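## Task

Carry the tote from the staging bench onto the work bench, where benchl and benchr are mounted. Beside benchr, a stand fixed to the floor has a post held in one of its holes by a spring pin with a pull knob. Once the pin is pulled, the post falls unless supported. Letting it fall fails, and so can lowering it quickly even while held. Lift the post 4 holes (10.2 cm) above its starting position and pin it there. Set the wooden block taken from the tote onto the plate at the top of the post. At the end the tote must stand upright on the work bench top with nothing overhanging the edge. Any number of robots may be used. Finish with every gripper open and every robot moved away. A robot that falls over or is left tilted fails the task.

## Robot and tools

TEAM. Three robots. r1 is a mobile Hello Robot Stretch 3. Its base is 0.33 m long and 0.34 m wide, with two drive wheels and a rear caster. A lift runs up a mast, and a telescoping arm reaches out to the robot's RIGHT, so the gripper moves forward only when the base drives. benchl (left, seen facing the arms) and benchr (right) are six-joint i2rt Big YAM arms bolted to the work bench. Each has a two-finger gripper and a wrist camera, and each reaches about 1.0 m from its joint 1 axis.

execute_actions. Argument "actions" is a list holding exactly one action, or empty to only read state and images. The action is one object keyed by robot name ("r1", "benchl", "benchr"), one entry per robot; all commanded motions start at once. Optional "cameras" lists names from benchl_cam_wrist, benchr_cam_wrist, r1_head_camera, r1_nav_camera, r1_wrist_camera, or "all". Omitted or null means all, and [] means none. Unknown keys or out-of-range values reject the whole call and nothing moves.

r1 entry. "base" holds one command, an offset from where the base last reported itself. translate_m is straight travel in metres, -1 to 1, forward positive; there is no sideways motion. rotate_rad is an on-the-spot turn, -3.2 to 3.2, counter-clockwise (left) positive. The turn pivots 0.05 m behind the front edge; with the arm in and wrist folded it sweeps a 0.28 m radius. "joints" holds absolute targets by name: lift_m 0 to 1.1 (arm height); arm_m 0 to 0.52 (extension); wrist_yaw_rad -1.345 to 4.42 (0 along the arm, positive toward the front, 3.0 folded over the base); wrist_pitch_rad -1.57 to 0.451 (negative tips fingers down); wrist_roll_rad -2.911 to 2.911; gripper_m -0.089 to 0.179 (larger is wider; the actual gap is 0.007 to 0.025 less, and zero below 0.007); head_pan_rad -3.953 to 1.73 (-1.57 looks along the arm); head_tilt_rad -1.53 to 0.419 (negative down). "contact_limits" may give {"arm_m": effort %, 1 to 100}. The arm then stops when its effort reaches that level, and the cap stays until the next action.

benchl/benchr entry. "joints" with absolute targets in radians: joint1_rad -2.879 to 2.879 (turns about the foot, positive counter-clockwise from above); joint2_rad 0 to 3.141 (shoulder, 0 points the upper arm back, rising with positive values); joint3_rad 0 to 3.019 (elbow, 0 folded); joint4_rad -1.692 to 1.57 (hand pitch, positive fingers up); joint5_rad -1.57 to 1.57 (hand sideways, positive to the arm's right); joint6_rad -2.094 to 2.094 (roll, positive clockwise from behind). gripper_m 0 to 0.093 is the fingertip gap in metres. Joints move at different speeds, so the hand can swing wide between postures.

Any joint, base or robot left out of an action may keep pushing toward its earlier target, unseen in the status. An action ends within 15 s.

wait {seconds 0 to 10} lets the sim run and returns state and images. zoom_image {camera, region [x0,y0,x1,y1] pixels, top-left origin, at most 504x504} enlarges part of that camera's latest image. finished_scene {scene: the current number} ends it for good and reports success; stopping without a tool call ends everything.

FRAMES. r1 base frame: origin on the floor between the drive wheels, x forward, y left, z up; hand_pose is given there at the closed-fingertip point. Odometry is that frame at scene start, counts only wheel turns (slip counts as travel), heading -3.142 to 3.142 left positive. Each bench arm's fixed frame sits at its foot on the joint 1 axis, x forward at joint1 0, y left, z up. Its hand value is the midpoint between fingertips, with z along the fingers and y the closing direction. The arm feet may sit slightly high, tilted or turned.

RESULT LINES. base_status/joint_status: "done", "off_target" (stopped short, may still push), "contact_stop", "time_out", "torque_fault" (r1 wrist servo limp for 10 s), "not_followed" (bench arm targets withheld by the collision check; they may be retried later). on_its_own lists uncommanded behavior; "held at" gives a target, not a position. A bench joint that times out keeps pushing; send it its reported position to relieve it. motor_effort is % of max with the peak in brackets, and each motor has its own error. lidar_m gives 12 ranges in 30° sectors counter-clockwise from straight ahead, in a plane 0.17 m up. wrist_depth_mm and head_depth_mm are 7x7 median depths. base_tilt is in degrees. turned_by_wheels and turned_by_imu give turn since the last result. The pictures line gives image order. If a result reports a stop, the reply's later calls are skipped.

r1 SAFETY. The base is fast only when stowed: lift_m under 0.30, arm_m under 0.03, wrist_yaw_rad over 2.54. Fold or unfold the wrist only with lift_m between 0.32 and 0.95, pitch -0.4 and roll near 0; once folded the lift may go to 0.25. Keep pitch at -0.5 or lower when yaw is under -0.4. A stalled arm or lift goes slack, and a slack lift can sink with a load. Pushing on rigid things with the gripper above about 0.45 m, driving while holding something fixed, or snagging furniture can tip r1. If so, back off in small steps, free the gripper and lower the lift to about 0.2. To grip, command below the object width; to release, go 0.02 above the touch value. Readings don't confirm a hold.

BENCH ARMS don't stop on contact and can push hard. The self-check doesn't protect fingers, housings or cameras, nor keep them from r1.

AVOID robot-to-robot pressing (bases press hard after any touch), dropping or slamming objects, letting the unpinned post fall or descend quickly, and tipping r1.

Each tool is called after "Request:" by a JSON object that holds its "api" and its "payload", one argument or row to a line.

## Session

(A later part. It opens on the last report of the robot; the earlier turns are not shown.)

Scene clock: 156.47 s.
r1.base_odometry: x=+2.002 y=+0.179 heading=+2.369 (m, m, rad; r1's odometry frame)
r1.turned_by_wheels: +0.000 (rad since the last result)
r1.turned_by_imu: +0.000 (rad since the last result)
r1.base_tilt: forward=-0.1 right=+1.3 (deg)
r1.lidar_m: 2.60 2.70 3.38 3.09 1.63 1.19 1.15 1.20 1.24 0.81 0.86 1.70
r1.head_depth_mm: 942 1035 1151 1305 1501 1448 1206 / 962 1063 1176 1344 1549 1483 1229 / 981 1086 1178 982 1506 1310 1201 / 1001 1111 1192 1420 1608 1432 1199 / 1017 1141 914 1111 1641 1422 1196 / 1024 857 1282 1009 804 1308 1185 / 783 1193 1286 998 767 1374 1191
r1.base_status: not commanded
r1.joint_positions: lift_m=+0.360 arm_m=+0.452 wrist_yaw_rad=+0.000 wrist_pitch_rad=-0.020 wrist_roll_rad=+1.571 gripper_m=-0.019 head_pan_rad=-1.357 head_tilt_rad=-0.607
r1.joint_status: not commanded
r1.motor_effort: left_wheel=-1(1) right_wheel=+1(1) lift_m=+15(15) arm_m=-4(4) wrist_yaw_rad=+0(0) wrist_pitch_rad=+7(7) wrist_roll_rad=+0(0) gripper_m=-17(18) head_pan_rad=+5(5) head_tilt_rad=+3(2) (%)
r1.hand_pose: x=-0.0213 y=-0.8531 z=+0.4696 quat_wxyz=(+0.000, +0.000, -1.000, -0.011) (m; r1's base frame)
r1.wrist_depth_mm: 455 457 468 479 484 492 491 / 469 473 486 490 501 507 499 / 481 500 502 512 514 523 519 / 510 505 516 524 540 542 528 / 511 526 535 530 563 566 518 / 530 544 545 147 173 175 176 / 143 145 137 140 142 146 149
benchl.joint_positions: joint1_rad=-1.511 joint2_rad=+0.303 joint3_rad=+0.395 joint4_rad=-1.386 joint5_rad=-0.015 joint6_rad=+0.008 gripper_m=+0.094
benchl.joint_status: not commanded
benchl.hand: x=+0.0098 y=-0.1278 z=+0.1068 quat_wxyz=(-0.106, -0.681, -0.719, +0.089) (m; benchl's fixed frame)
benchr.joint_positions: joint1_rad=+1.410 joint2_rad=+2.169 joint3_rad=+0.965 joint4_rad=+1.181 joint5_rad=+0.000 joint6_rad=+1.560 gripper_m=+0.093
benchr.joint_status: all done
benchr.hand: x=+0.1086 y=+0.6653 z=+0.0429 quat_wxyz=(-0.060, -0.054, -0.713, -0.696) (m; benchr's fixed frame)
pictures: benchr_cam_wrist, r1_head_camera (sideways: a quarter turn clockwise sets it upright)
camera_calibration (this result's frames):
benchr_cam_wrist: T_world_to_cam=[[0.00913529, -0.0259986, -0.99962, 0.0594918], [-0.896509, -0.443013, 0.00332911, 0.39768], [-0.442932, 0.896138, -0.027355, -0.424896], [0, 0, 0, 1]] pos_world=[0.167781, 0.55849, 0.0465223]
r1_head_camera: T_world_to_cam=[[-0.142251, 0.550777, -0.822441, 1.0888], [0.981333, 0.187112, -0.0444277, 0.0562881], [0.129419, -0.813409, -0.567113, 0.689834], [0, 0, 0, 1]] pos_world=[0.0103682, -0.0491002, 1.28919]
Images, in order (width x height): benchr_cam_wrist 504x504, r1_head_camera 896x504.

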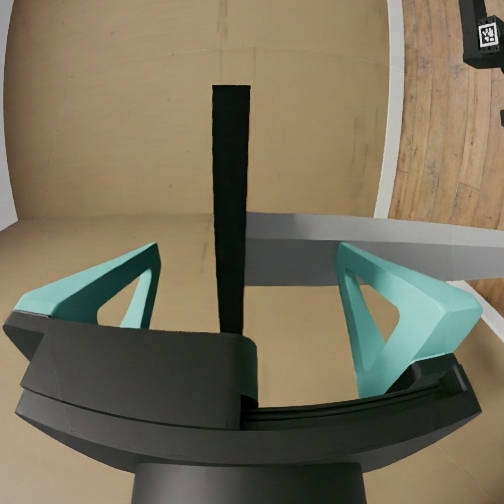

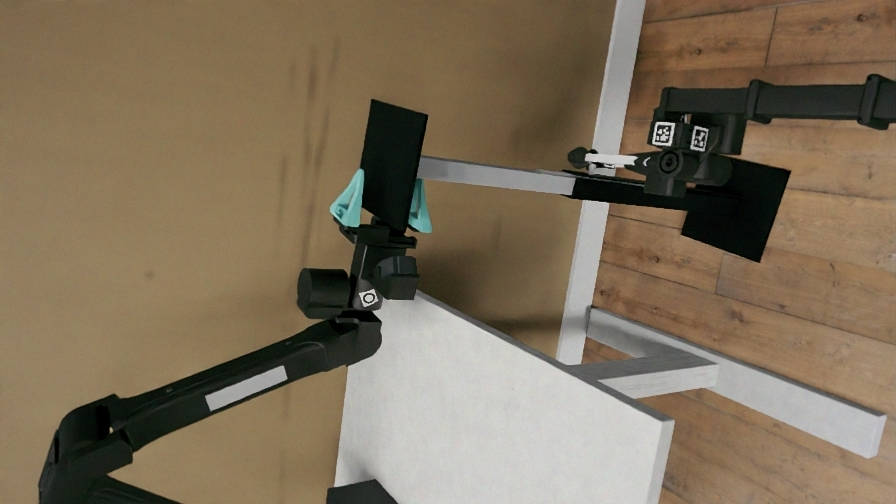

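Request:
{"api": "execute_actions", "payload": {
  "actions": [
    {"benchr":{"joints":{"joint2_rad":2.135,"joint4_rad":1.17,"gripper_m":0}}}
  ],
  "cameras": ["benchr_cam_wrist"]
}}

Request:
{"api": "execute_actions", "payload": {
  "actions": [
    {"r1":{"base":{"translate_m":-0.025}}}
  ],
  "cameras": ["r1_wrist_camera"]
}}

Scene clock: 158.77 s.
r1.base_odometry: x=+2.002 y=+0.179 heading=+2.369 (m, m, rad; r1's odometry frame)
r1.turned_by_wheels: +0.000 (rad since the last result)
r1.turned_by_imu: +0.000 (rad since the last result)
r1.base_tilt: forward=+0.0 right=+1.4 (deg)
r1.lidar_m: 2.60 2.70 3.36 3.10 1.63 1.20 1.15 1.20 1.24 0.81 0.85 1.70
r1.head_depth_mm: 942 1035 1158 1307 1501 1438 1212 / 961 1060 1173 1343 1537 1471 1233 / 982 1082 1185 1342 1503 1314 1201 / 994 1111 1188 1424 1619 1428 1203 / 1022 1135 906 1106 1645 1426 1193 / 1027 859 1285 1005 807 1312 1184 / 783 1193 1300 1003 769 1368 1188
r1.base_status: not commanded
r1.joint_positions: lift_m=+0.360 arm_m=+0.452 wrist_yaw_rad=+0.000 wrist_pitch_rad=-0.020 wrist_roll_rad=+1.571 gripper_m=-0.019 head_pan_rad=-1.357 head_tilt_rad=-0.607
r1.joint_status: not commanded
r1.motor_effort: left_wheel=-1(1) right_wheel=+1(1) lift_m=+15(15) arm_m=-4(4) wrist_yaw_rad=-1(0) wrist_pitch_rad=+6(7) wrist_roll_rad=+0(0) gripper_m=-18(18) head_pan_rad=+4(5) head_tilt_rad=+2(2) (%)
r1.hand_pose: x=-0.0213 y=-0.8531 z=+0.4696 quat_wxyz=(+0.000, +0.000, -1.000, -0.011) (m; r1's base frame)
r1.wrist_depth_mm: 454 453 461 476 485 498 491 / 467 469 483 493 504 517 506 / 477 484 502 506 518 532 521 / 501 505 515 522 537 543 523 / 514 526 529 538 558 562 518 / 530 539 549 147 173 174 176 / 143 145 138 140 142 146 150
benchl.joint_positions: joint1_rad=-1.511 joint2_rad=+0.303 joint3_rad=+0.395 joint4_rad=-1.386 joint5_rad=-0.015 joint6_rad=+0.008 gripper_m=+0.094
benchl.joint_status: not commanded
benchl.hand: x=+0.0098 y=-0.1278 z=+0.1068 quat_wxyz=(-0.106, -0.681, -0.719, +0.089) (m; benchl's fixed frame)
benchr.joint_positions: joint1_rad=+1.410 joint2_rad=+2.152 joint3_rad=+0.963 joint4_rad=+1.169 joint5_rad=+0.000 joint6_rad=+1.581 gripper_m=+0.006
benchr.joint_status: gripper_m off_target (ended at +0.006, target +0.000); the others done
benchr.hand: x=+0.1086 y=+0.6660 z=+0.0504 quat_wxyz=(-0.053, -0.061, -0.711, -0.698) (m; benchr's fixed frame)
pictures: benchr_cam_wrist
camera_calibration (this result's frames):
benchr_cam_wrist: T_world_to_cam=[[-0.0114607, -0.0195616, -0.999743, 0.0649284], [-0.896311, -0.443022, 0.0189434, 0.397198], [-0.443278, 0.896298, -0.0124559, -0.426107], [0, 0, 0, 1]] pos_world=[0.167873, 0.559156, 0.0520798]
Images, in order (width x height): benchr_cam_wrist 504x504.

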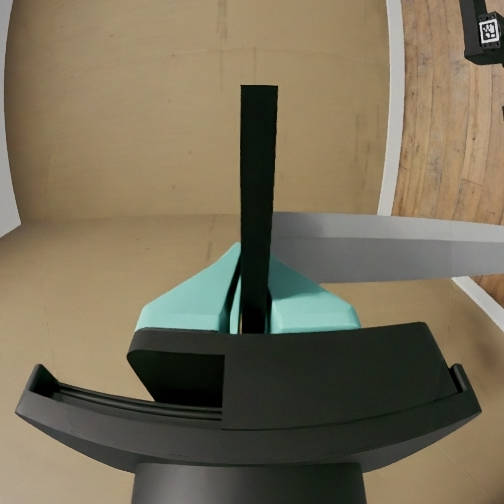

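Scene clock: 159.87 s.
r1.base_odometry: x=+2.020 y=+0.162 heading=+2.371 (m, m, rad; r1's odometry frame)
r1.turned_by_wheels: +0.002 (rad since the last result)
r1.turned_by_imu: +0.003 (rad since the last result)
r1.base_tilt: forward=+0.0 right=+1.3 (deg)
r1.lidar_m: 2.62 2.73 3.39 3.12 1.59 1.17 1.13 1.17 1.24 0.81 0.86 1.71
r1.head_depth_mm: 941 1039 1157 1308 1499 1448 1215 / 963 1061 1175 1345 1549 1485 1239 / 981 1090 1186 970 1513 1326 1202 / 997 1108 1199 1425 1606 1418 1198 / 1027 1137 912 1167 1634 1419 1198 / 1039 1102 1256 1004 860 1342 1182 / 797 1191 1301 1001 771 1376 1186
r1.base_status: done
r1.joint_positions: lift_m=+0.360 arm_m=+0.452 wrist_yaw_rad=+0.064 wrist_pitch_rad=-0.020 wrist_roll_rad=+1.571 gripper_m=-0.019 head_pan_rad=-1.357 head_tilt_rad=-0.606
r1.joint_status: not commanded
r1.on_its_own: left_wheel is at rest, and its effort (+25) is outside its rest range (-18 to +18); right_wheel is at rest, and its effort (-39) is outside its rest range (-18 to +18); wrist_yaw_rad is at rest, and its effort (-50) is outside its rest range (-12 to +12)
r1.motor_effort: left_wheel=+25(27) right_wheel=-39(41) lift_m=+16(16) arm_m=-5(5) wrist_yaw_rad=-50(50) wrist_pitch_rad=+7(7) wrist_roll_rad=+0(1) gripper_m=-18(18) head_pan_rad=+5(5) head_tilt_rad=+2(3) (%)
r1.hand_pose: x=-0.0051 y=-0.8526 z=+0.4697 quat_wxyz=(+0.001, +0.032, -0.999, -0.010) (m; r1's base frame)
r1.wrist_depth_mm: 446 447 464 468 474 482 482 / 463 468 483 484 493 510 493 / 481 487 493 511 520 524 515 / 498 520 521 532 542 564 518 / 530 542 545 546 558 569 518 / 558 555 555 149 180 180 183 / 147 150 144 146 147 152 154
benchl.joint_positions: joint1_rad=-1.511 joint2_rad=+0.303 joint3_rad=+0.395 joint4_rad=-1.386 joint5_rad=-0.015 joint6_rad=+0.008 gripper_m=+0.094
benchl.joint_status: not commanded
benchl.hand: x=+0.0098 y=-0.1278 z=+0.1068 quat_wxyz=(-0.106, -0.681, -0.719, +0.089) (m; benchl's fixed frame)
benchr.joint_positions: joint1_rad=+1.410 joint2_rad=+2.152 joint3_rad=+0.963 joint4_rad=+1.169 joint5_rad=+0.000 joint6_rad=+1.581 gripper_m=+0.006
benchr.joint_status: not commanded
benchr.hand: x=+0.1086 y=+0.6660 z=+0.0504 quat_wxyz=(-0.053, -0.061, -0.711, -0.698) (m; benchr's fixed frame)
pictures: r1_wrist_camera
camera_calibration (this result's frames):
r1_wrist_camera: T_world_to_cam=[[-0.044713, 0.034463, -0.998405, 0.495116], [0.965343, 0.25872, -0.0343018, 0.272002], [0.257125, -0.965337, -0.0448368, -0.634761], [0, 0, 0, 1]] pos_world=[-0.0772241, -0.700194, 0.475196]
Images, in order (width x height): r1_wrist_camera 644x364.

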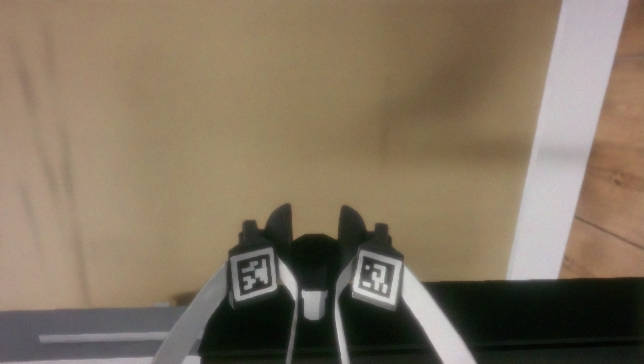

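Request:
{"api": "execute_actions", "payload": {
  "actions": [
    {"benchr":{"joints":{"joint2_rad":2.1,"joint4_rad":1.15}}}
  ],
  "cameras": ["r1_wrist_camera"]
}}

Request:
{"api": "execute_actions", "payload": {
  "actions": [
    {"r1":{"base":{"translate_m":0.02}}}
  ],
  "cameras": []
}}

Scene clock: 161.40 s.
r1.base_odometry: x=+2.020 y=+0.162 heading=+2.370 (m, m, rad; r1's odometry frame)
r1.turned_by_wheels: -0.001 (rad since the last result)
r1.turned_by_imu: -0.002 (rad since the last result)
r1.base_tilt: forward=+0.0 right=+1.3 (deg)
r1.lidar_m: 2.62 2.73 3.39 3.10 1.59 1.17 1.13 1.17 1.24 0.81 0.87 1.70
r1.head_depth_mm: 940 1037 1155 1299 1501 1446 1205 / 960 1060 1178 1340 1536 1476 1232 / 982 1084 1186 982 1504 1321 1199 / 999 1111 1194 1421 1619 1424 1201 / 1026 1135 912 1168 1655 1428 1196 / 1034 1096 1251 1007 859 1352 1185 / 802 1198 1303 1002 769 1376 1190
r1.base_status: not commanded
r1.joint_positions: lift_m=+0.360 arm_m=+0.452 wrist_yaw_rad=+0.092 wrist_pitch_rad=-0.020 wrist_roll_rad=+1.571 gripper_m=-0.019 head_pan_rad=-1.357 head_tilt_rad=-0.606
r1.joint_status: not commanded
r1.on_its_own: wrist_yaw_rad is held at +0.081, not at your +0.000, by its stall guard, which is not easing now
r1.motor_effort: left_wheel=+6(7) right_wheel=-11(12) lift_m=+16(16) arm_m=-4(5) wrist_yaw_rad=-9(9) wrist_pitch_rad=+6(6) wrist_roll_rad=+0(1) gripper_m=-18(18) head_pan_rad=+4(4) head_tilt_rad=+2(2) (%)
r1.hand_pose: x=+0.0022 y=-0.8520 z=+0.4697 quat_wxyz=(+0.001, +0.046, -0.999, -0.010) (m; r1's base frame)
r1.wrist_depth_mm: 443 441 453 464 471 485 477 / 465 470 477 487 489 505 497 / 483 488 503 514 524 526 511 / 500 511 524 541 552 554 515 / 528 552 549 546 575 588 520 / 555 555 576 153 174 175 179 / 146 148 144 146 148 153 155
benchl.joint_positions: joint1_rad=-1.511 joint2_rad=+0.303 joint3_rad=+0.395 joint4_rad=-1.386 joint5_rad=-0.015 joint6_rad=+0.008 gripper_m=+0.094
benchl.joint_status: not commanded
benchl.hand: x=+0.0098 y=-0.1278 z=+0.1068 quat_wxyz=(-0.106, -0.681, -0.719, +0.089) (m; benchl's fixed frame)
benchr.joint_positions: joint1_rad=+1.410 joint2_rad=+2.146 joint3_rad=+0.963 joint4_rad=+1.156 joint5_rad=+0.000 joint6_rad=+1.585 gripper_m=+0.006
benchr.joint_status: all done
benchr.hand: x=+0.1087 y=+0.6664 z=+0.0508 quat_wxyz=(-0.051, -0.063, -0.714, -0.696) (m; benchr's fixed frame)
pictures: r1_wrist_camera
camera_calibration (this result's frames):
r1_wrist_camera: T_world_to_cam=[[-0.0456718, 0.0331515, -0.998406, 0.494306], [0.957504, 0.286375, -0.0342919, 0.288351], [0.284781, -0.957544, -0.0448219, -0.629522], [0, 0, 0, 1]] pos_world=[-0.074245, -0.701758, 0.47519]
Images, in order (width x height): r1_wrist_camera 644x364.

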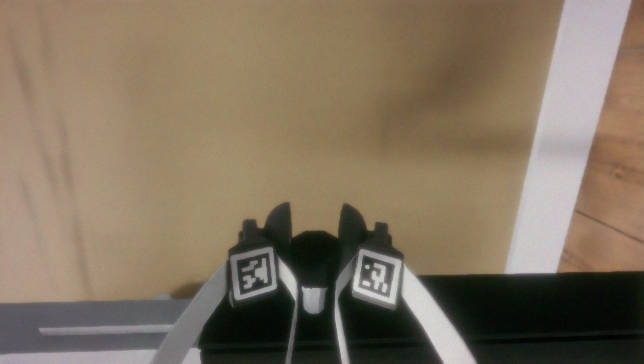

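Scene clock: 162.50 s.
r1.base_odometry: x=+2.006 y=+0.176 heading=+2.368 (m, m, rad; r1's odometry frame)
r1.turned_by_wheels: -0.001 (rad since the last result)
r1.turned_by_imu: -0.002 (rad since the last result)
r1.base_tilt: forward=-0.2 right=+1.4 (deg)
r1.lidar_m: 2.60 2.70 3.39 3.11 1.62 1.19 1.15 1.19 1.24 0.81 0.86 1.70
r1.head_depth_mm: 940 1036 1156 1309 1499 1443 1206 / 960 1063 1176 1335 1552 1477 1232 / 979 1086 1188 1334 1504 1318 1204 / 1000 1111 1196 1424 1616 1424 1199 / 1024 1135 904 1110 1644 1423 1203 / 1026 857 1269 1005 827 1319 1188 / 782 1194 1293 1003 773 1367 1189
r1.base_status: done
r1.joint_positions: lift_m=+0.360 arm_m=+0.452 wrist_yaw_rad=+0.037 wrist_pitch_rad=-0.021 wrist_roll_rad=+1.571 gripper_m=-0.019 head_pan_rad=-1.357 head_tilt_rad=-0.606
r1.joint_status: not commanded
r1.on_its_own: wrist_yaw_rad is held at +0.081, not at your +0.000, by its stall guard, which is still easing; left_wheel is at rest, and its effort (-19) is outside its rest range (-18 to +18); right_wheel is at rest, and its effort (+27) is outside its rest range (-18 to +18)
r1.motor_effort: left_wheel=-19(21) right_wheel=+27(26) lift_m=+16(16) arm_m=-4(5) wrist_yaw_rad=+34(34) wrist_pitch_rad=+7(7) wrist_roll_rad=+0(0) gripper_m=-17(18) head_pan_rad=+4(5) head_tilt_rad=+2(2) (%)
r1.hand_pose: x=-0.0120 y=-0.8529 z=+0.4696 quat_wxyz=(+0.001, +0.018, -1.000, -0.011) (m; r1's base frame)
r1.wrist_depth_mm: 445 456 460 477 484 483 480 / 465 470 481 487 501 512 500 / 487 489 498 514 515 538 511 / 499 509 522 526 537 545 518 / 522 533 538 148 563 569 527 / 535 545 552 150 172 173 174 / 143 145 139 141 143 148 151
benchl.joint_positions: joint1_rad=-1.511 joint2_rad=+0.303 joint3_rad=+0.395 joint4_rad=-1.386 joint5_rad=-0.015 joint6_rad=+0.008 gripper_m=+0.094
benchl.joint_status: not commanded
benchl.hand: x=+0.0098 y=-0.1278 z=+0.1068 quat_wxyz=(-0.106, -0.681, -0.719, +0.089) (m; benchl's fixed frame)
benchr.joint_positions: joint1_rad=+1.410 joint2_rad=+2.146 joint3_rad=+0.963 joint4_rad=+1.156 joint5_rad=+0.000 joint6_rad=+1.585 gripper_m=+0.006
benchr.joint_status: not commanded
benchr.hand: x=+0.1087 y=+0.6664 z=+0.0508 quat_wxyz=(-0.051, -0.063, -0.714, -0.696) (m; benchr's fixed frame)
pictures: none
No camera images: the call's "cameras" was empty. Leave "cameras" out to get every camera's image.

Request:
{"api": "execute_actions", "payload": {
  "actions": [
    {"r1":{"joints":{"gripper_m":0.08,"wrist_yaw_rad":0}}}
  ],
  "cameras": []
}}

Request:
{"api": "execute_actions", "payload": {
  "actions": [
    {"r1":{"joints":{"arm_m":0.01}}}
  ],
  "cameras": []
}}

Request:
{"api": "execute_actions", "payload": {
  "actions": [
    {"r1":{"base":{"rotate_rad":1.012},"joints":{"wrist_pitch_rad":-1.3}}}
  ],
  "cameras": []
}}

Request:
{"api": "execute_actions", "payload": {
  "actions": [
    {"r1":{"base":{"translate_m":-0.981},"joints":{"wrist_roll_rad":0,"head_pan_rad":-1.57,"head_tilt_rad":-0.9}}}
  ],
  "cameras": []
}}

Request:
{"api": "execute_actions", "payload": {
  "actions": [
    {"r1":{"base":{"rotate_rad":0.559}}}
  ],
  "cameras": []
}}

Request:
{"api": "execute_actions", "payload": {
  "actions": [
    {"r1":{"joints":{"wrist_pitch_rad":0}}}
  ],
  "cameras": ["r1_wrist_camera","r1_head_camera"]
}}

Scene clock: 166.13 s.
r1.base_odometry: x=+2.006 y=+0.176 heading=+2.369 (m, m, rad; r1's odometry frame)
r1.turned_by_wheels: +0.001 (rad since the last result)
r1.turned_by_imu: +0.002 (rad since the last result)
r1.base_tilt: forward=-0.1 right=+1.3 (deg)
r1.lidar_m: 2.60 2.70 3.38 3.11 1.62 1.19 1.15 1.19 1.24 0.81 0.86 1.70
r1.head_depth_mm: 947 1039 1160 1310 1501 1448 1206 / 958 1058 1171 1340 1544 1474 1231 / 981 1084 1187 1340 1511 1316 1204 / 1003 1110 1194 1419 1627 1420 1200 / 1020 1136 907 1115 1641 1423 1198 / 1026 856 1279 1011 829 1324 1188 / 791 1194 1301 1006 771 1379 1191
r1.base_status: not commanded
r1.joint_positions: lift_m=+0.360 arm_m=+0.452 wrist_yaw_rad=+0.003 wrist_pitch_rad=-0.024 wrist_roll_rad=+1.571 gripper_m=+0.080 head_pan_rad=-1.357 head_tilt_rad=-0.606
r1.joint_status: all done
r1.motor_effort: left_wheel=-2(3) right_wheel=+2(3) lift_m=+16(16) arm_m=-2(4) wrist_yaw_rad=-3(12) wrist_pitch_rad=+7(8) wrist_roll_rad=+0(0) gripper_m=+0(80) head_pan_rad=+4(4) head_tilt_rad=+2(2) (%)
r1.hand_pose: x=-0.0205 y=-0.8528 z=+0.4688 quat_wxyz=(+0.000, +0.002, -1.000, -0.012) (m; r1's base frame)
r1.wrist_depth_mm: 449 457 462 477 486 503 489 / 467 482 489 499 504 516 502 / 485 486 496 507 514 529 519 / 499 511 508 527 537 552 520 / 510 527 544 541 550 564 516 / 536 538 560 161 169 181 183 / 144 147 141 142 144 149 151
benchl.joint_positions: joint1_rad=-1.511 joint2_rad=+0.303 joint3_rad=+0.395 joint4_rad=-1.386 joint5_rad=-0.015 joint6_rad=+0.008 gripper_m=+0.094
benchl.joint_status: not commanded
benchl.hand: x=+0.0098 y=-0.1278 z=+0.1068 quat_wxyz=(-0.106, -0.681, -0.719, +0.089) (m; benchl's fixed frame)
benchr.joint_positions: joint1_rad=+1.410 joint2_rad=+2.146 joint3_rad=+0.963 joint4_rad=+1.156 joint5_rad=+0.000 joint6_rad=+1.585 gripper_m=+0.006
benchr.joint_status: not commanded
benchr.hand: x=+0.1087 y=+0.6664 z=+0.0508 quat_wxyz=(-0.051, -0.063, -0.714, -0.696) (m; benchr's fixed frame)
pictures: none
No camera images: the call's "cameras" was empty. Leave "cameras" out to get every camera's image.

Scene clock: 170.57 s.
r1.base_odometry: x=+2.006 y=+0.176 heading=+2.369 (m, m, rad; r1's odometry frame)
r1.turned_by_wheels: +0.000 (rad since the last result)
r1.turned_by_imu: +0.000 (rad since the last result)
r1.base_tilt: forward=+0.0 right=+1.3 (deg)
r1.lidar_m: 2.60 2.70 3.38 3.11 1.62 1.19 1.15 1.19 1.24 0.81 0.86 1.70
r1.head_depth_mm: 943 1043 1160 1306 1501 1446 1213 / 959 1061 1173 1347 1546 1441 1202 / 982 1090 1188 1341 1517 1352 1229 / 1001 1110 1196 1430 1615 1429 1203 / 1023 1132 904 1106 1648 1426 1196 / 1030 859 1279 1010 828 1319 1193 / 791 1197 1301 1004 770 1374 1190
r1.base_status: not commanded
r1.joint_positions: lift_m=+0.360 arm_m=+0.010 wrist_yaw_rad=+0.002 wrist_pitch_rad=-0.023 wrist_roll_rad=+1.571 gripper_m=+0.080 head_pan_rad=-1.357 head_tilt_rad=-0.606
r1.joint_status: all done
r1.motor_effort: left_wheel=-2(2) right_wheel=+2(2) lift_m=+16(16) arm_m=-3(3) wrist_yaw_rad=-2(3) wrist_pitch_rad=+7(8) wrist_roll_rad=+0(1) gripper_m=+1(1) head_pan_rad=+5(5) head_tilt_rad=+2(2) (%)
r1.hand_pose: x=-0.0209 y=-0.4109 z=+0.4690 quat_wxyz=(+0.000, +0.001, -1.000, -0.012) (m; r1's base frame)
r1.wrist_depth_mm: 869 883 900 901 903 768 527 / 874 894 924 927 942 776 522 / 912 946 947 983 985 777 523 / 567 928 977 988 978 669 517 / 598 - 994 - - 763 518 / 639 - - - - 737 518 / - 560 776 707 697 674 530
benchl.joint_positions: joint1_rad=-1.511 joint2_rad=+0.303 joint3_rad=+0.395 joint4_rad=-1.386 joint5_rad=-0.015 joint6_rad=+0.008 gripper_m=+0.094
benchl.joint_status: not commanded
benchl.hand: x=+0.0098 y=-0.1278 z=+0.1068 quat_wxyz=(-0.106, -0.681, -0.719, +0.089) (m; benchl's fixed frame)
benchr.joint_positions: joint1_rad=+1.410 joint2_rad=+2.146 joint3_rad=+0.963 joint4_rad=+1.156 joint5_rad=+0.000 joint6_rad=+1.585 gripper_m=+0.006
benchr.joint_status: not commanded
benchr.hand: x=+0.1087 y=+0.6664 z=+0.0508 quat_wxyz=(-0.051, -0.063, -0.714, -0.696) (m; benchr's fixed frame)
pictures: none
No camera images: the call's "cameras" was empty. Leave "cameras" out to get every camera's image.

Scene clock: 173.17 s.
r1.base_odometry: x=+2.006 y=+0.176 heading=-2.902 (m, m, rad; r1's odometry frame)
r1.turned_by_wheels: +1.012 (rad since the last result)
r1.turned_by_imu: +1.014 (rad since the last result)
r1.base_tilt: forward=+0.0 right=+1.3 (deg)
r1.lidar_m: 3.37 3.11 1.67 1.20 1.15 1.18 1.25 0.81 0.85 1.66 2.60 2.68
r1.head_depth_mm: 1612 1493 1516 994 792 1398 1182 / 1922 1552 1321 989 1662 1443 1206 / 2307 2536 1314 1179 1764 1444 1199 / 2319 2570 1572 2317 1760 1436 1199 / 2242 2489 2804 2287 1766 1428 1196 / 2155 2410 2659 2278 1760 1422 1191 / 2088 2303 2530 2289 1741 1423 1187
r1.base_status: done
r1.joint_positions: lift_m=+0.360 arm_m=+0.010 wrist_yaw_rad=+0.002 wrist_pitch_rad=-1.296 wrist_roll_rad=+1.571 gripper_m=+0.080 head_pan_rad=-1.357 head_tilt_rad=-0.606
r1.joint_status: all done
r1.motor_effort: left_wheel=-4(7) right_wheel=+4(8) lift_m=+16(16) arm_m=-3(3) wrist_yaw_rad=-2(2) wrist_pitch_rad=-1(11) wrist_roll_rad=+0(0) gripper_m=+0(1) head_pan_rad=+5(4) head_tilt_rad=+2(2) (%)
r1.hand_pose: x=-0.0215 y=-0.2013 z=+0.2459 quat_wxyz=(+0.001, +0.000, -0.797, -0.604) (m; r1's base frame)
r1.wrist_depth_mm: 430 446 410 388 372 - - / 491 461 420 403 - - - / 512 473 442 408 - - - / 534 493 453 426 - - - / 553 513 459 443 - - - / 574 543 479 451 432 - - / 596 546 510 469 429 399 382
benchl.joint_positions: joint1_rad=-1.511 joint2_rad=+0.303 joint3_rad=+0.395 joint4_rad=-1.386 joint5_rad=-0.015 joint6_rad=+0.008 gripper_m=+0.094
benchl.joint_status: not commanded
benchl.hand: x=+0.0098 y=-0.1278 z=+0.1068 quat_wxyz=(-0.106, -0.681, -0.719, +0.089) (m; benchl's fixed frame)
benchr.joint_positions: joint1_rad=+1.410 joint2_rad=+2.146 joint3_rad=+0.963 joint4_rad=+1.156 joint5_rad=+0.000 joint6_rad=+1.585 gripper_m=+0.006
benchr.joint_status: not commanded
benchr.hand: x=+0.1087 y=+0.6664 z=+0.0508 quat_wxyz=(-0.051, -0.063, -0.714, -0.696) (m; benchr's fixed frame)
pictures: none
No camera images: the call's "cameras" was empty. Leave "cameras" out to get every camera's image.

Scene clock: 184.10 s.
r1.base_odometry: x=+2.959 y=+0.409 heading=-2.902 (m, m, rad; r1's odometry frame)
r1.turned_by_wheels: +0.000 (rad since the last result)
r1.turned_by_imu: +0.001 (rad since the last result)
r1.base_tilt: forward=-0.1 right=+1.3 (deg)
r1.lidar_m: 4.31 2.72 0.93 0.67 0.64 0.52 0.37 0.36 0.37 0.50 0.53 3.20
r1.head_depth_mm: 381 418 465 520 592 689 818 / 429 478 537 616 717 863 1040 / 491 556 639 754 909 1153 - / 578 667 791 971 1252 1240 - / 696 828 1005 1367 1415 1233 1097 / 876 1021 1356 1618 1402 1205 1088 / 1182 1084 916 1609 1321 1213 1081
r1.base_status: done
r1.joint_positions: lift_m=+0.360 arm_m=+0.010 wrist_yaw_rad=+0.002 wrist_pitch_rad=-1.299 wrist_roll_rad=+0.005 gripper_m=+0.080 head_pan_rad=-1.563 head_tilt_rad=-0.889
r1.joint_status: all done
r1.motor_effort: left_wheel=-3(9) right_wheel=+4(6) lift_m=+16(16) arm_m=-3(3) wrist_yaw_rad=-1(2) wrist_pitch_rad=+0(1) wrist_roll_rad=-1(3) gripper_m=+1(1) head_pan_rad=-4(27) head_tilt_rad=-3(18) (%)
r1.hand_pose: x=-0.0216 y=-0.2010 z=+0.2459 quat_wxyz=(+0.562, +0.427, -0.564, -0.429) (m; r1's base frame)
r1.wrist_depth_mm: 411 418 437 432 401 289 222 / 408 421 425 431 435 320 239 / 416 414 428 416 433 348 261 / 413 417 416 424 424 386 288 / 405 411 415 421 422 424 322 / 399 404 - - - 422 339 / 395 397 401 - - - 364
benchl.joint_positions: joint1_rad=-1.511 joint2_rad=+0.303 joint3_rad=+0.395 joint4_rad=-1.386 joint5_rad=-0.015 joint6_rad=+0.008 gripper_m=+0.094
benchl.joint_status: not commanded
benchl.hand: x=+0.0098 y=-0.1278 z=+0.1068 quat_wxyz=(-0.106, -0.681, -0.719, +0.089) (m; benchl's fixed frame)
benchr.joint_positions: joint1_rad=+1.410 joint2_rad=+2.146 joint3_rad=+0.963 joint4_rad=+1.156 joint5_rad=+0.000 joint6_rad=+1.585 gripper_m=+0.006
benchr.joint_status: not commanded
benchr.hand: x=+0.1087 y=+0.6664 z=+0.0508 quat_wxyz=(-0.051, -0.063, -0.714, -0.696) (m; benchr's fixed frame)
pictures: none
No camera images: the call's "cameras" was empty. Leave "cameras" out to get every camera's image.

Scene clock: 185.97 s.
r1.base_odometry: x=+2.959 y=+0.409 heading=-2.343 (m, m, rad; r1's odometry frame)
r1.turned_by_wheels: +0.559 (rad since the last result)
r1.turned_by_imu: +0.560 (rad since the last result)
r1.base_tilt: forward=-0.1 right=+1.3 (deg)
r1.lidar_m: 2.34 0.89 0.66 0.64 0.50 0.37 0.36 0.37 0.51 0.53 3.24 4.33
r1.head_depth_mm: 1067 1041 954 1007 983 959 943 / 1465 1120 974 1482 1367 1225 1103 / 998 1039 946 1669 1421 1238 - / 1373 703 634 1336 1391 1238 - / 1384 1099 901 1658 1411 1230 1091 / 1394 1096 1820 1659 1410 1229 1093 / 2788 1091 1820 1644 1409 1229 1087
r1.base_status: done
r1.joint_positions: lift_m=+0.360 arm_m=+0.010 wrist_yaw_rad=+0.002 wrist_pitch_rad=-1.299 wrist_roll_rad=+0.005 gripper_m=+0.080 head_pan_rad=-1.563 head_tilt_rad=-0.889
r1.joint_status: not commanded
r1.motor_effort: left_wheel=-4(8) right_wheel=+4(8) lift_m=+16(16) arm_m=-3(3) wrist_yaw_rad=-2(2) wrist_pitch_rad=+0(0) wrist_roll_rad=-1(2) gripper_m=+0(0) head_pan_rad=-4(4) head_tilt_rad=-3(4) (%)
r1.hand_pose: x=-0.0216 y=-0.2009 z=+0.2459 quat_wxyz=(+0.562, +0.427, -0.564, -0.429) (m; r1's base frame)
r1.wrist_depth_mm: 422 423 429 429 447 449 381 / 418 417 425 428 438 439 378 / 415 421 423 421 436 439 377 / 411 408 421 424 429 430 371 / 407 406 412 414 427 429 372 / 400 401 - - - 422 368 / 394 398 401 - - - 351
benchl.joint_positions: joint1_rad=-1.511 joint2_rad=+0.303 joint3_rad=+0.395 joint4_rad=-1.386 joint5_rad=-0.015 joint6_rad=+0.008 gripper_m=+0.094
benchl.joint_status: not commanded
benchl.hand: x=+0.0098 y=-0.1278 z=+0.1068 quat_wxyz=(-0.106, -0.681, -0.719, +0.089) (m; benchl's fixed frame)
benchr.joint_positions: joint1_rad=+1.410 joint2_rad=+2.146 joint3_rad=+0.963 joint4_rad=+1.156 joint5_rad=+0.000 joint6_rad=+1.585 gripper_m=+0.006
benchr.joint_status: not commanded
benchr.hand: x=+0.1087 y=+0.6664 z=+0.0508 quat_wxyz=(-0.051, -0.063, -0.714, -0.696) (m; benchr's fixed frame)
pictures: none
No camera images: the call's "cameras" was empty. Leave "cameras" out to get every camera's image.

Scene clock: 187.47 s.
r1.base_odometry: x=+2.959 y=+0.409 heading=-2.343 (m, m, rad; r1's odometry frame)
r1.turned_by_wheels: +0.000 (rad since the last result)
r1.turned_by_imu: +0.000 (rad since the last result)
r1.base_tilt: forward=-0.1 right=+1.3 (deg)
r1.lidar_m: 2.34 0.89 0.66 0.64 0.50 0.37 0.36 0.37 0.52 0.53 3.22 4.34
r1.head_depth_mm: 1064 1040 949 1000 979 963 940 / 1456 1125 978 1487 1369 1226 1102 / 1002 1038 942 1668 1427 1242 - / 1370 704 635 1346 1393 1247 - / 1389 1098 906 1663 1407 1229 1095 / 1403 1089 1830 1646 1412 1225 1090 / 2806 1088 1817 1648 1400 1228 1087
r1.base_status: not commanded
r1.joint_positions: lift_m=+0.360 arm_m=+0.010 wrist_yaw_rad=+0.002 wrist_pitch_rad=-0.024 wrist_roll_rad=+0.005 gripper_m=+0.080 head_pan_rad=-1.563 head_tilt_rad=-0.889
r1.joint_status: all done
r1.motor_effort: left_wheel=-4(4) right_wheel=+4(4) lift_m=+16(16) arm_m=-3(3) wrist_yaw_rad=-2(2) wrist_pitch_rad=+8(9) wrist_roll_rad=-1(1) gripper_m=-1(2) head_pan_rad=-4(4) head_tilt_rad=-3(3) (%)
r1.hand_pose: x=-0.0210 y=-0.4109 z=+0.4690 quat_wxyz=(+0.706, +0.009, -0.708, -0.008) (m; r1's base frame)
r1.wrist_depth_mm: - 694 662 533 659 574 410 / - - - - - 602 404 / - - - - - 609 404 / - - - - - 621 405 / - - - - - 610 404 / - - 956 921 942 603 406 / 800 753 750 722 757 572 406
benchl.joint_positions: joint1_rad=-1.511 joint2_rad=+0.303 joint3_rad=+0.395 joint4_rad=-1.386 joint5_rad=-0.015 joint6_rad=+0.008 gripper_m=+0.094
benchl.joint_status: not commanded
benchl.hand: x=+0.0098 y=-0.1278 z=+0.1068 quat_wxyz=(-0.106, -0.681, -0.719, +0.089) (m; benchl's fixed frame)
benchr.joint_positions: joint1_rad=+1.410 joint2_rad=+2.146 joint3_rad=+0.963 joint4_rad=+1.156 joint5_rad=+0.000 joint6_rad=+1.585 gripper_m=+0.006
benchr.joint_status: not commanded
benchr.hand: x=+0.1087 y=+0.6664 z=+0.0508 quat_wxyz=(-0.051, -0.063, -0.714, -0.696) (m; benchr's fixed frame)
pictures: r1_head_camera (sideways: a quarter turn clockwise sets it upright), r1_wrist_camera
camera_calibration (this result's frames):
r1_head_camera: T_world_to_cam=[[-0.0283303, 0.774925, -0.631418, 0.839144], [0.998758, -0.00396154, -0.0496739, 0.0629945], [-0.0409949, -0.632041, -0.77385, 0.959774], [0, 0, 0, 1]] pos_world=[0.00020287, -0.0434072, 1.2757]
r1_wrist_camera: T_world_to_cam=[[-0.999187, 0.0137992, 0.0378932, -0.0360785], [-0.0339329, 0.22006, -0.974896, 0.57731], [-0.0217916, -0.975389, -0.219413, -0.132409], [0, 0, 0, 1]] pos_world=[-0.0193448, -0.255695, 0.535132]
Images, in order (width x height): r1_head_camera 896x504, r1_wrist_camera 644x364.

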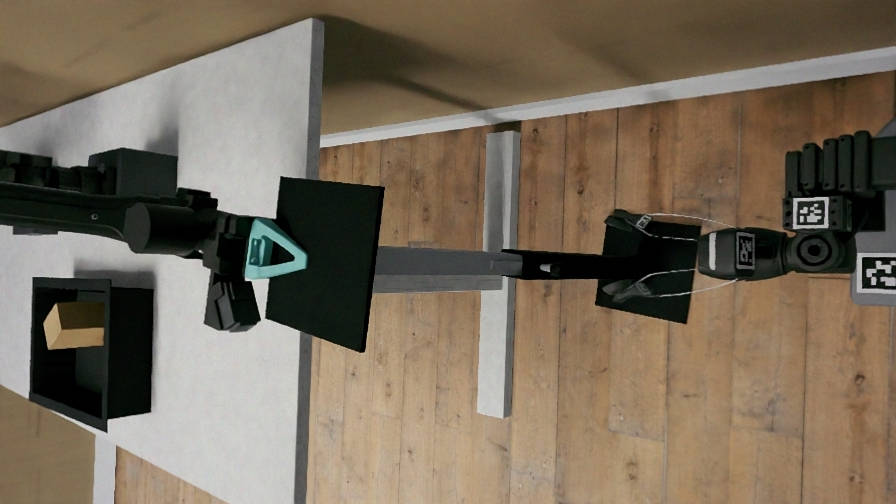

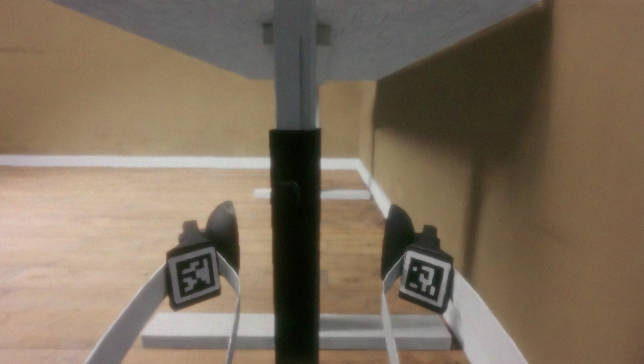

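Request:
{"api": "execute_actions", "payload": {
  "actions": [
    {"r1":{"base":{"translate_m":0.017},"joints":{"arm_m":0.105}}}
  ],
  "cameras": ["r1_wrist_camera"]
}}

Request:
{"api": "execute_actions", "payload": {
  "actions": [
    {"r1":{"joints":{"gripper_m":-0.03}}}
  ],
  "cameras": ["r1_wrist_camera","r1_head_camera"]
}}

Request:
{"api": "execute_actions", "payload": {
  "actions": [
    {"r1":{"joints":{"arm_m":0.08}}}
  ],
  "cameras": ["r1_wrist_camera","r1_head_camera"]
}}

Scene clock: 190.10 s.
r1.base_odometry: x=+2.947 y=+0.396 heading=-2.344 (m, m, rad; r1's odometry frame)
r1.turned_by_wheels: +0.000 (rad since the last result)
r1.turned_by_imu: +0.000 (rad since the last result)
r1.base_tilt: forward=-0.1 right=+1.3 (deg)
r1.lidar_m: 2.34 0.89 0.66 0.64 0.52 0.39 0.37 0.39 0.54 0.53 3.20 4.32
r1.head_depth_mm: 1118 1050 946 1048 1021 1005 986 / 1461 1128 980 1524 1374 1221 1104 / 740 1004 658 1666 1426 1280 - / 1505 993 635 1297 1341 1249 1112 / 1340 1098 931 1653 1412 1235 1095 / 1391 1088 1836 1643 1399 1225 1086 / 2815 1129 1808 1638 1398 1220 1092
r1.base_status: done
r1.joint_positions: lift_m=+0.360 arm_m=+0.105 wrist_yaw_rad=+0.002 wrist_pitch_rad=-0.023 wrist_roll_rad=+0.005 gripper_m=+0.080 head_pan_rad=-1.563 head_tilt_rad=-0.889
r1.joint_status: all done
r1.motor_effort: left_wheel=-4(6) right_wheel=+4(8) lift_m=+16(16) arm_m=+3(4) wrist_yaw_rad=-2(2) wrist_pitch_rad=+7(7) wrist_roll_rad=-2(2) gripper_m=+0(0) head_pan_rad=-4(4) head_tilt_rad=-3(3) (%)
r1.hand_pose: x=-0.0210 y=-0.5053 z=+0.4692 quat_wxyz=(+0.706, +0.009, -0.708, -0.008) (m; r1's base frame)
r1.wrist_depth_mm: - 677 670 176 653 569 427 / - - - 183 - 653 432 / - - - 189 - 645 429 / - - - 190 - 652 423 / - - - 193 - 654 422 / - - 991 205 941 629 428 / 787 776 795 215 786 593 425
benchl.joint_positions: joint1_rad=-1.511 joint2_rad=+0.303 joint3_rad=+0.395 joint4_rad=-1.386 joint5_rad=-0.015 joint6_rad=+0.008 gripper_m=+0.094
benchl.joint_status: not commanded
benchl.hand: x=+0.0098 y=-0.1278 z=+0.1068 quat_wxyz=(-0.106, -0.681, -0.719, +0.089) (m; benchl's fixed frame)
benchr.joint_positions: joint1_rad=+1.410 joint2_rad=+2.146 joint3_rad=+0.963 joint4_rad=+1.156 joint5_rad=+0.000 joint6_rad=+1.585 gripper_m=+0.006
benchr.joint_status: not commanded
benchr.hand: x=+0.1087 y=+0.6664 z=+0.0508 quat_wxyz=(-0.051, -0.063, -0.714, -0.696) (m; benchr's fixed frame)
pictures: r1_wrist_camera
camera_calibration (this result's frames):
r1_wrist_camera: T_world_to_cam=[[-0.999181, 0.0138467, 0.0380311, -0.0348299], [-0.0340754, 0.219239, -0.975076, 0.597954], [-0.0218395, -0.975573, -0.218588, -0.22489], [0, 0, 0, 1]] pos_world=[-0.0193373, -0.35001, 0.535217]
Images, in order (width x height): r1_wrist_camera 644x364.

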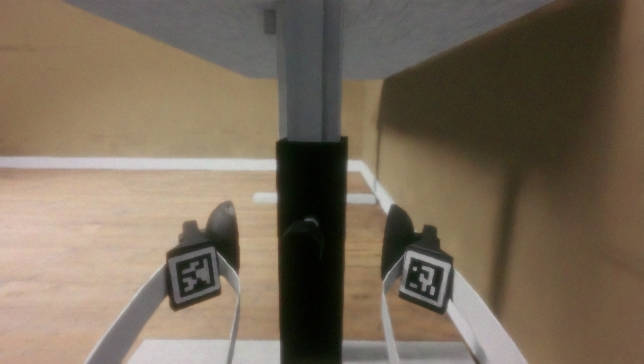

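Scene clock: 191.70 s.
r1.base_odometry: x=+2.947 y=+0.396 heading=-2.343 (m, m, rad; r1's odometry frame)
r1.turned_by_wheels: +0.000 (rad since the last result)
r1.turned_by_imu: +0.000 (rad since the last result)
r1.base_tilt: forward=+0.0 right=+1.4 (deg)
r1.lidar_m: 2.34 0.89 0.66 0.64 0.52 0.39 0.37 0.39 0.54 0.53 3.22 4.34
r1.head_depth_mm: 1120 1051 951 1053 1028 1009 985 / 1461 1120 981 1517 1376 1221 1107 / 742 1004 659 1669 1422 1289 - / 1497 1000 635 1291 1350 1243 1117 / 1341 1100 931 1657 1408 1237 1094 / 1382 1092 1825 1640 1403 1230 1088 / 2783 1123 1814 1635 1394 1225 1084
r1.base_status: not commanded
r1.joint_positions: lift_m=+0.360 arm_m=+0.105 wrist_yaw_rad=+0.013 wrist_pitch_rad=-0.022 wrist_roll_rad=+0.004 gripper_m=-0.029 head_pan_rad=-1.563 head_tilt_rad=-0.889
r1.joint_status: all done
r1.motor_effort: left_wheel=-1(4) right_wheel=-1(4) lift_m=+16(16) arm_m=+0(3) wrist_yaw_rad=-11(11) wrist_pitch_rad=+7(7) wrist_roll_rad=-1(1) gripper_m=-21(95) head_pan_rad=-4(4) head_tilt_rad=-4(3) (%)
r1.hand_pose: x=-0.0180 y=-0.5055 z=+0.4696 quat_wxyz=(+0.706, +0.013, -0.708, -0.003) (m; r1's base frame)
r1.wrist_depth_mm: - 781 665 177 642 587 441 / - - - 185 - 669 434 / - - - 189 - 672 438 / - - - 187 - 671 432 / - - - 163 - 662 432 / - - 967 204 976 656 434 / 787 776 806 215 791 648 427
benchl.joint_positions: joint1_rad=-1.511 joint2_rad=+0.303 joint3_rad=+0.395 joint4_rad=-1.386 joint5_rad=-0.015 joint6_rad=+0.008 gripper_m=+0.094
benchl.joint_status: not commanded
benchl.hand: x=+0.0098 y=-0.1278 z=+0.1068 quat_wxyz=(-0.106, -0.681, -0.719, +0.089) (m; benchl's fixed frame)
benchr.joint_positions: joint1_rad=+1.410 joint2_rad=+2.146 joint3_rad=+0.963 joint4_rad=+1.156 joint5_rad=+0.000 joint6_rad=+1.585 gripper_m=+0.006
benchr.joint_status: not commanded
benchr.hand: x=+0.1087 y=+0.6664 z=+0.0508 quat_wxyz=(-0.051, -0.063, -0.714, -0.696) (m; benchr's fixed frame)
pictures: r1_head_camera (sideways: a quarter turn clockwise sets it upright), r1_wrist_camera
camera_calibration (this result's frames):
r1_head_camera: T_world_to_cam=[[-0.028208, 0.774929, -0.631418, 0.839143], [0.998757, -0.00411918, -0.0496739, 0.0629945], [-0.0410947, -0.632034, -0.77385, 0.959775], [0, 0, 0, 1]] pos_world=[0.000196019, -0.0434063, 1.2757]
r1_wrist_camera: T_world_to_cam=[[-0.999255, 0.00219616, 0.0385254, -0.0379735], [-0.0371263, 0.217458, -0.975363, 0.597644], [-0.0105197, -0.976067, -0.217214, -0.225709], [0, 0, 0, 1]] pos_world=[-0.0181312, -0.350186, 0.535356]
Images, in order (width x height): r1_head_camera 896x504, r1_wrist_camera 644x364.

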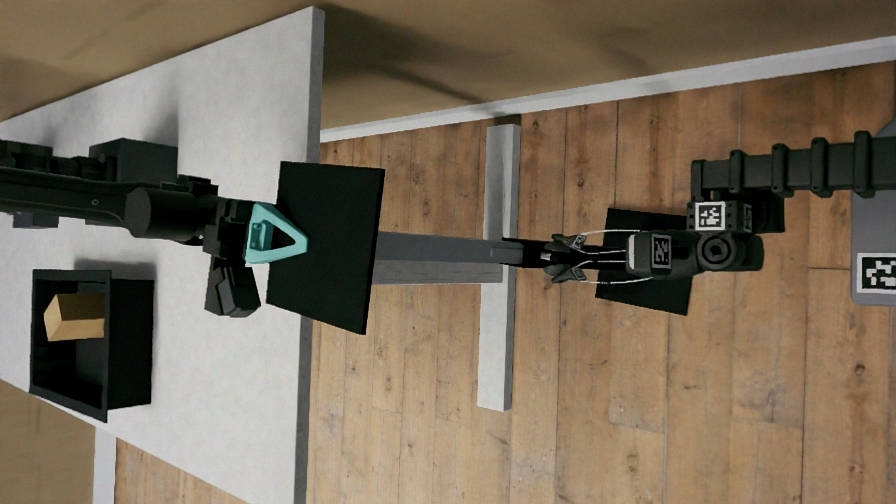

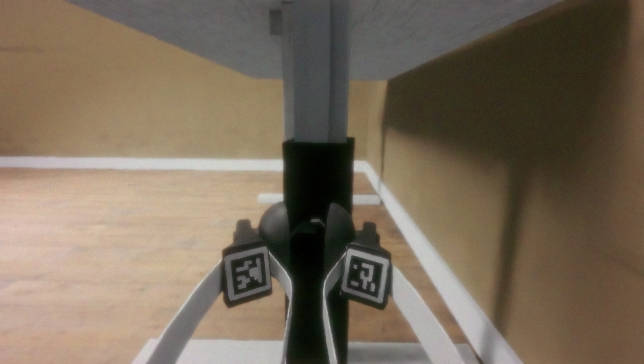

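Scene clock: 192.83 s.
r1.base_odometry: x=+2.947 y=+0.396 heading=-2.343 (m, m, rad; r1's odometry frame)
r1.turned_by_wheels: +0.000 (rad since the last result)
r1.turned_by_imu: +0.000 (rad since the last result)
r1.base_tilt: forward=+0.0 right=+1.3 (deg)
r1.lidar_m: 2.34 0.89 0.66 0.64 0.52 0.39 0.37 0.39 0.54 0.53 3.25 4.33
r1.head_depth_mm: 1117 1047 952 1053 1030 1002 986 / 1453 1126 978 1536 1371 1228 1105 / 742 1008 658 1666 1420 1269 - / 1504 996 636 1295 1355 1251 1116 / 1341 1100 930 1652 1409 1229 1094 / 1380 1096 1832 1645 1409 1228 1090 / 2801 1129 1810 1643 1401 1217 1085
r1.base_status: not commanded
r1.joint_positions: lift_m=+0.360 arm_m=+0.081 wrist_yaw_rad=+0.013 wrist_pitch_rad=-0.018 wrist_roll_rad=+0.004 gripper_m=-0.029 head_pan_rad=-1.563 head_tilt_rad=-0.889
r1.joint_status: all done
r1.motor_effort: left_wheel=-1(1) right_wheel=-1(2) lift_m=+16(16) arm_m=-5(8) wrist_yaw_rad=-10(12) wrist_pitch_rad=+6(7) wrist_roll_rad=-1(2) gripper_m=-15(21) head_pan_rad=-4(4) head_tilt_rad=-3(4) (%)
r1.hand_pose: x=-0.0182 y=-0.4812 z=+0.4706 quat_wxyz=(+0.706, +0.011, -0.708, -0.002) (m; r1's base frame)
r1.wrist_depth_mm: - 656 654 201 630 580 436 / - - - 552 - 672 439 / - - - 216 - 655 433 / - - - 215 - 662 434 / - - - - - 663 433 / - - - 233 - 655 430 / 792 784 736 242 741 646 432
benchl.joint_positions: joint1_rad=-1.511 joint2_rad=+0.303 joint3_rad=+0.395 joint4_rad=-1.386 joint5_rad=-0.015 joint6_rad=+0.008 gripper_m=+0.094
benchl.joint_status: not commanded
benchl.hand: x=+0.0098 y=-0.1278 z=+0.1068 quat_wxyz=(-0.106, -0.681, -0.719, +0.089) (m; benchl's fixed frame)
benchr.joint_positions: joint1_rad=+1.410 joint2_rad=+2.146 joint3_rad=+0.963 joint4_rad=+1.156 joint5_rad=+0.000 joint6_rad=+1.585 gripper_m=+0.006
benchr.joint_status: not commanded
benchr.hand: x=+0.1087 y=+0.6664 z=+0.0508 quat_wxyz=(-0.051, -0.063, -0.714, -0.696) (m; benchr's fixed frame)
pictures: r1_head_camera (sideways: a quarter turn clockwise sets it upright), r1_wrist_camera
camera_calibration (this result's frames):
r1_head_camera: T_world_to_cam=[[-0.0282081, 0.774929, -0.631418, 0.839143], [0.998757, -0.00411906, -0.0496739, 0.0629945], [-0.0410946, -0.632035, -0.77385, 0.959775], [0, 0, 0, 1]] pos_world=[0.000196024, -0.0434063, 1.2757]
r1_wrist_camera: T_world_to_cam=[[-0.999254, 0.0028454, 0.0385198, -0.0378765], [-0.0370241, 0.213558, -0.976229, 0.591888], [-0.011004, -0.976926, -0.213293, -0.204031], [0, 0, 0, 1]] pos_world=[-0.0181793, -0.325618, 0.535758]
Images, in order (width x height): r1_head_camera 896x504, r1_wrist_camera 644x364.

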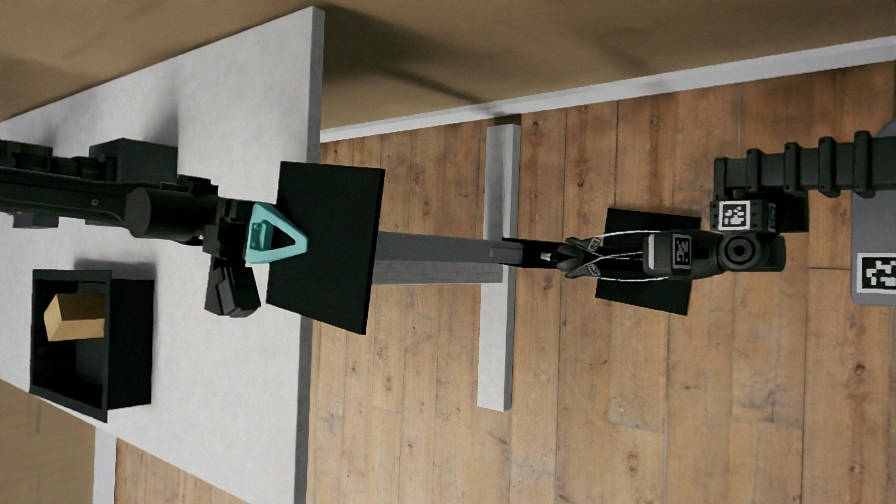

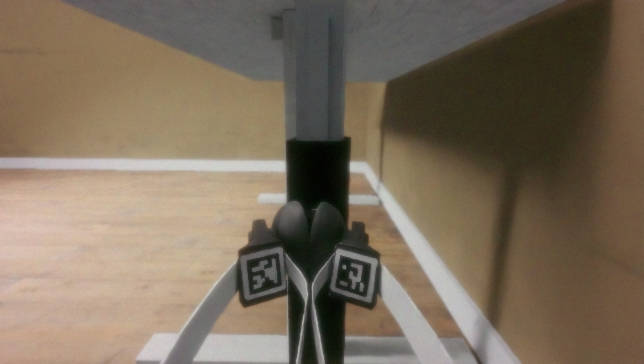

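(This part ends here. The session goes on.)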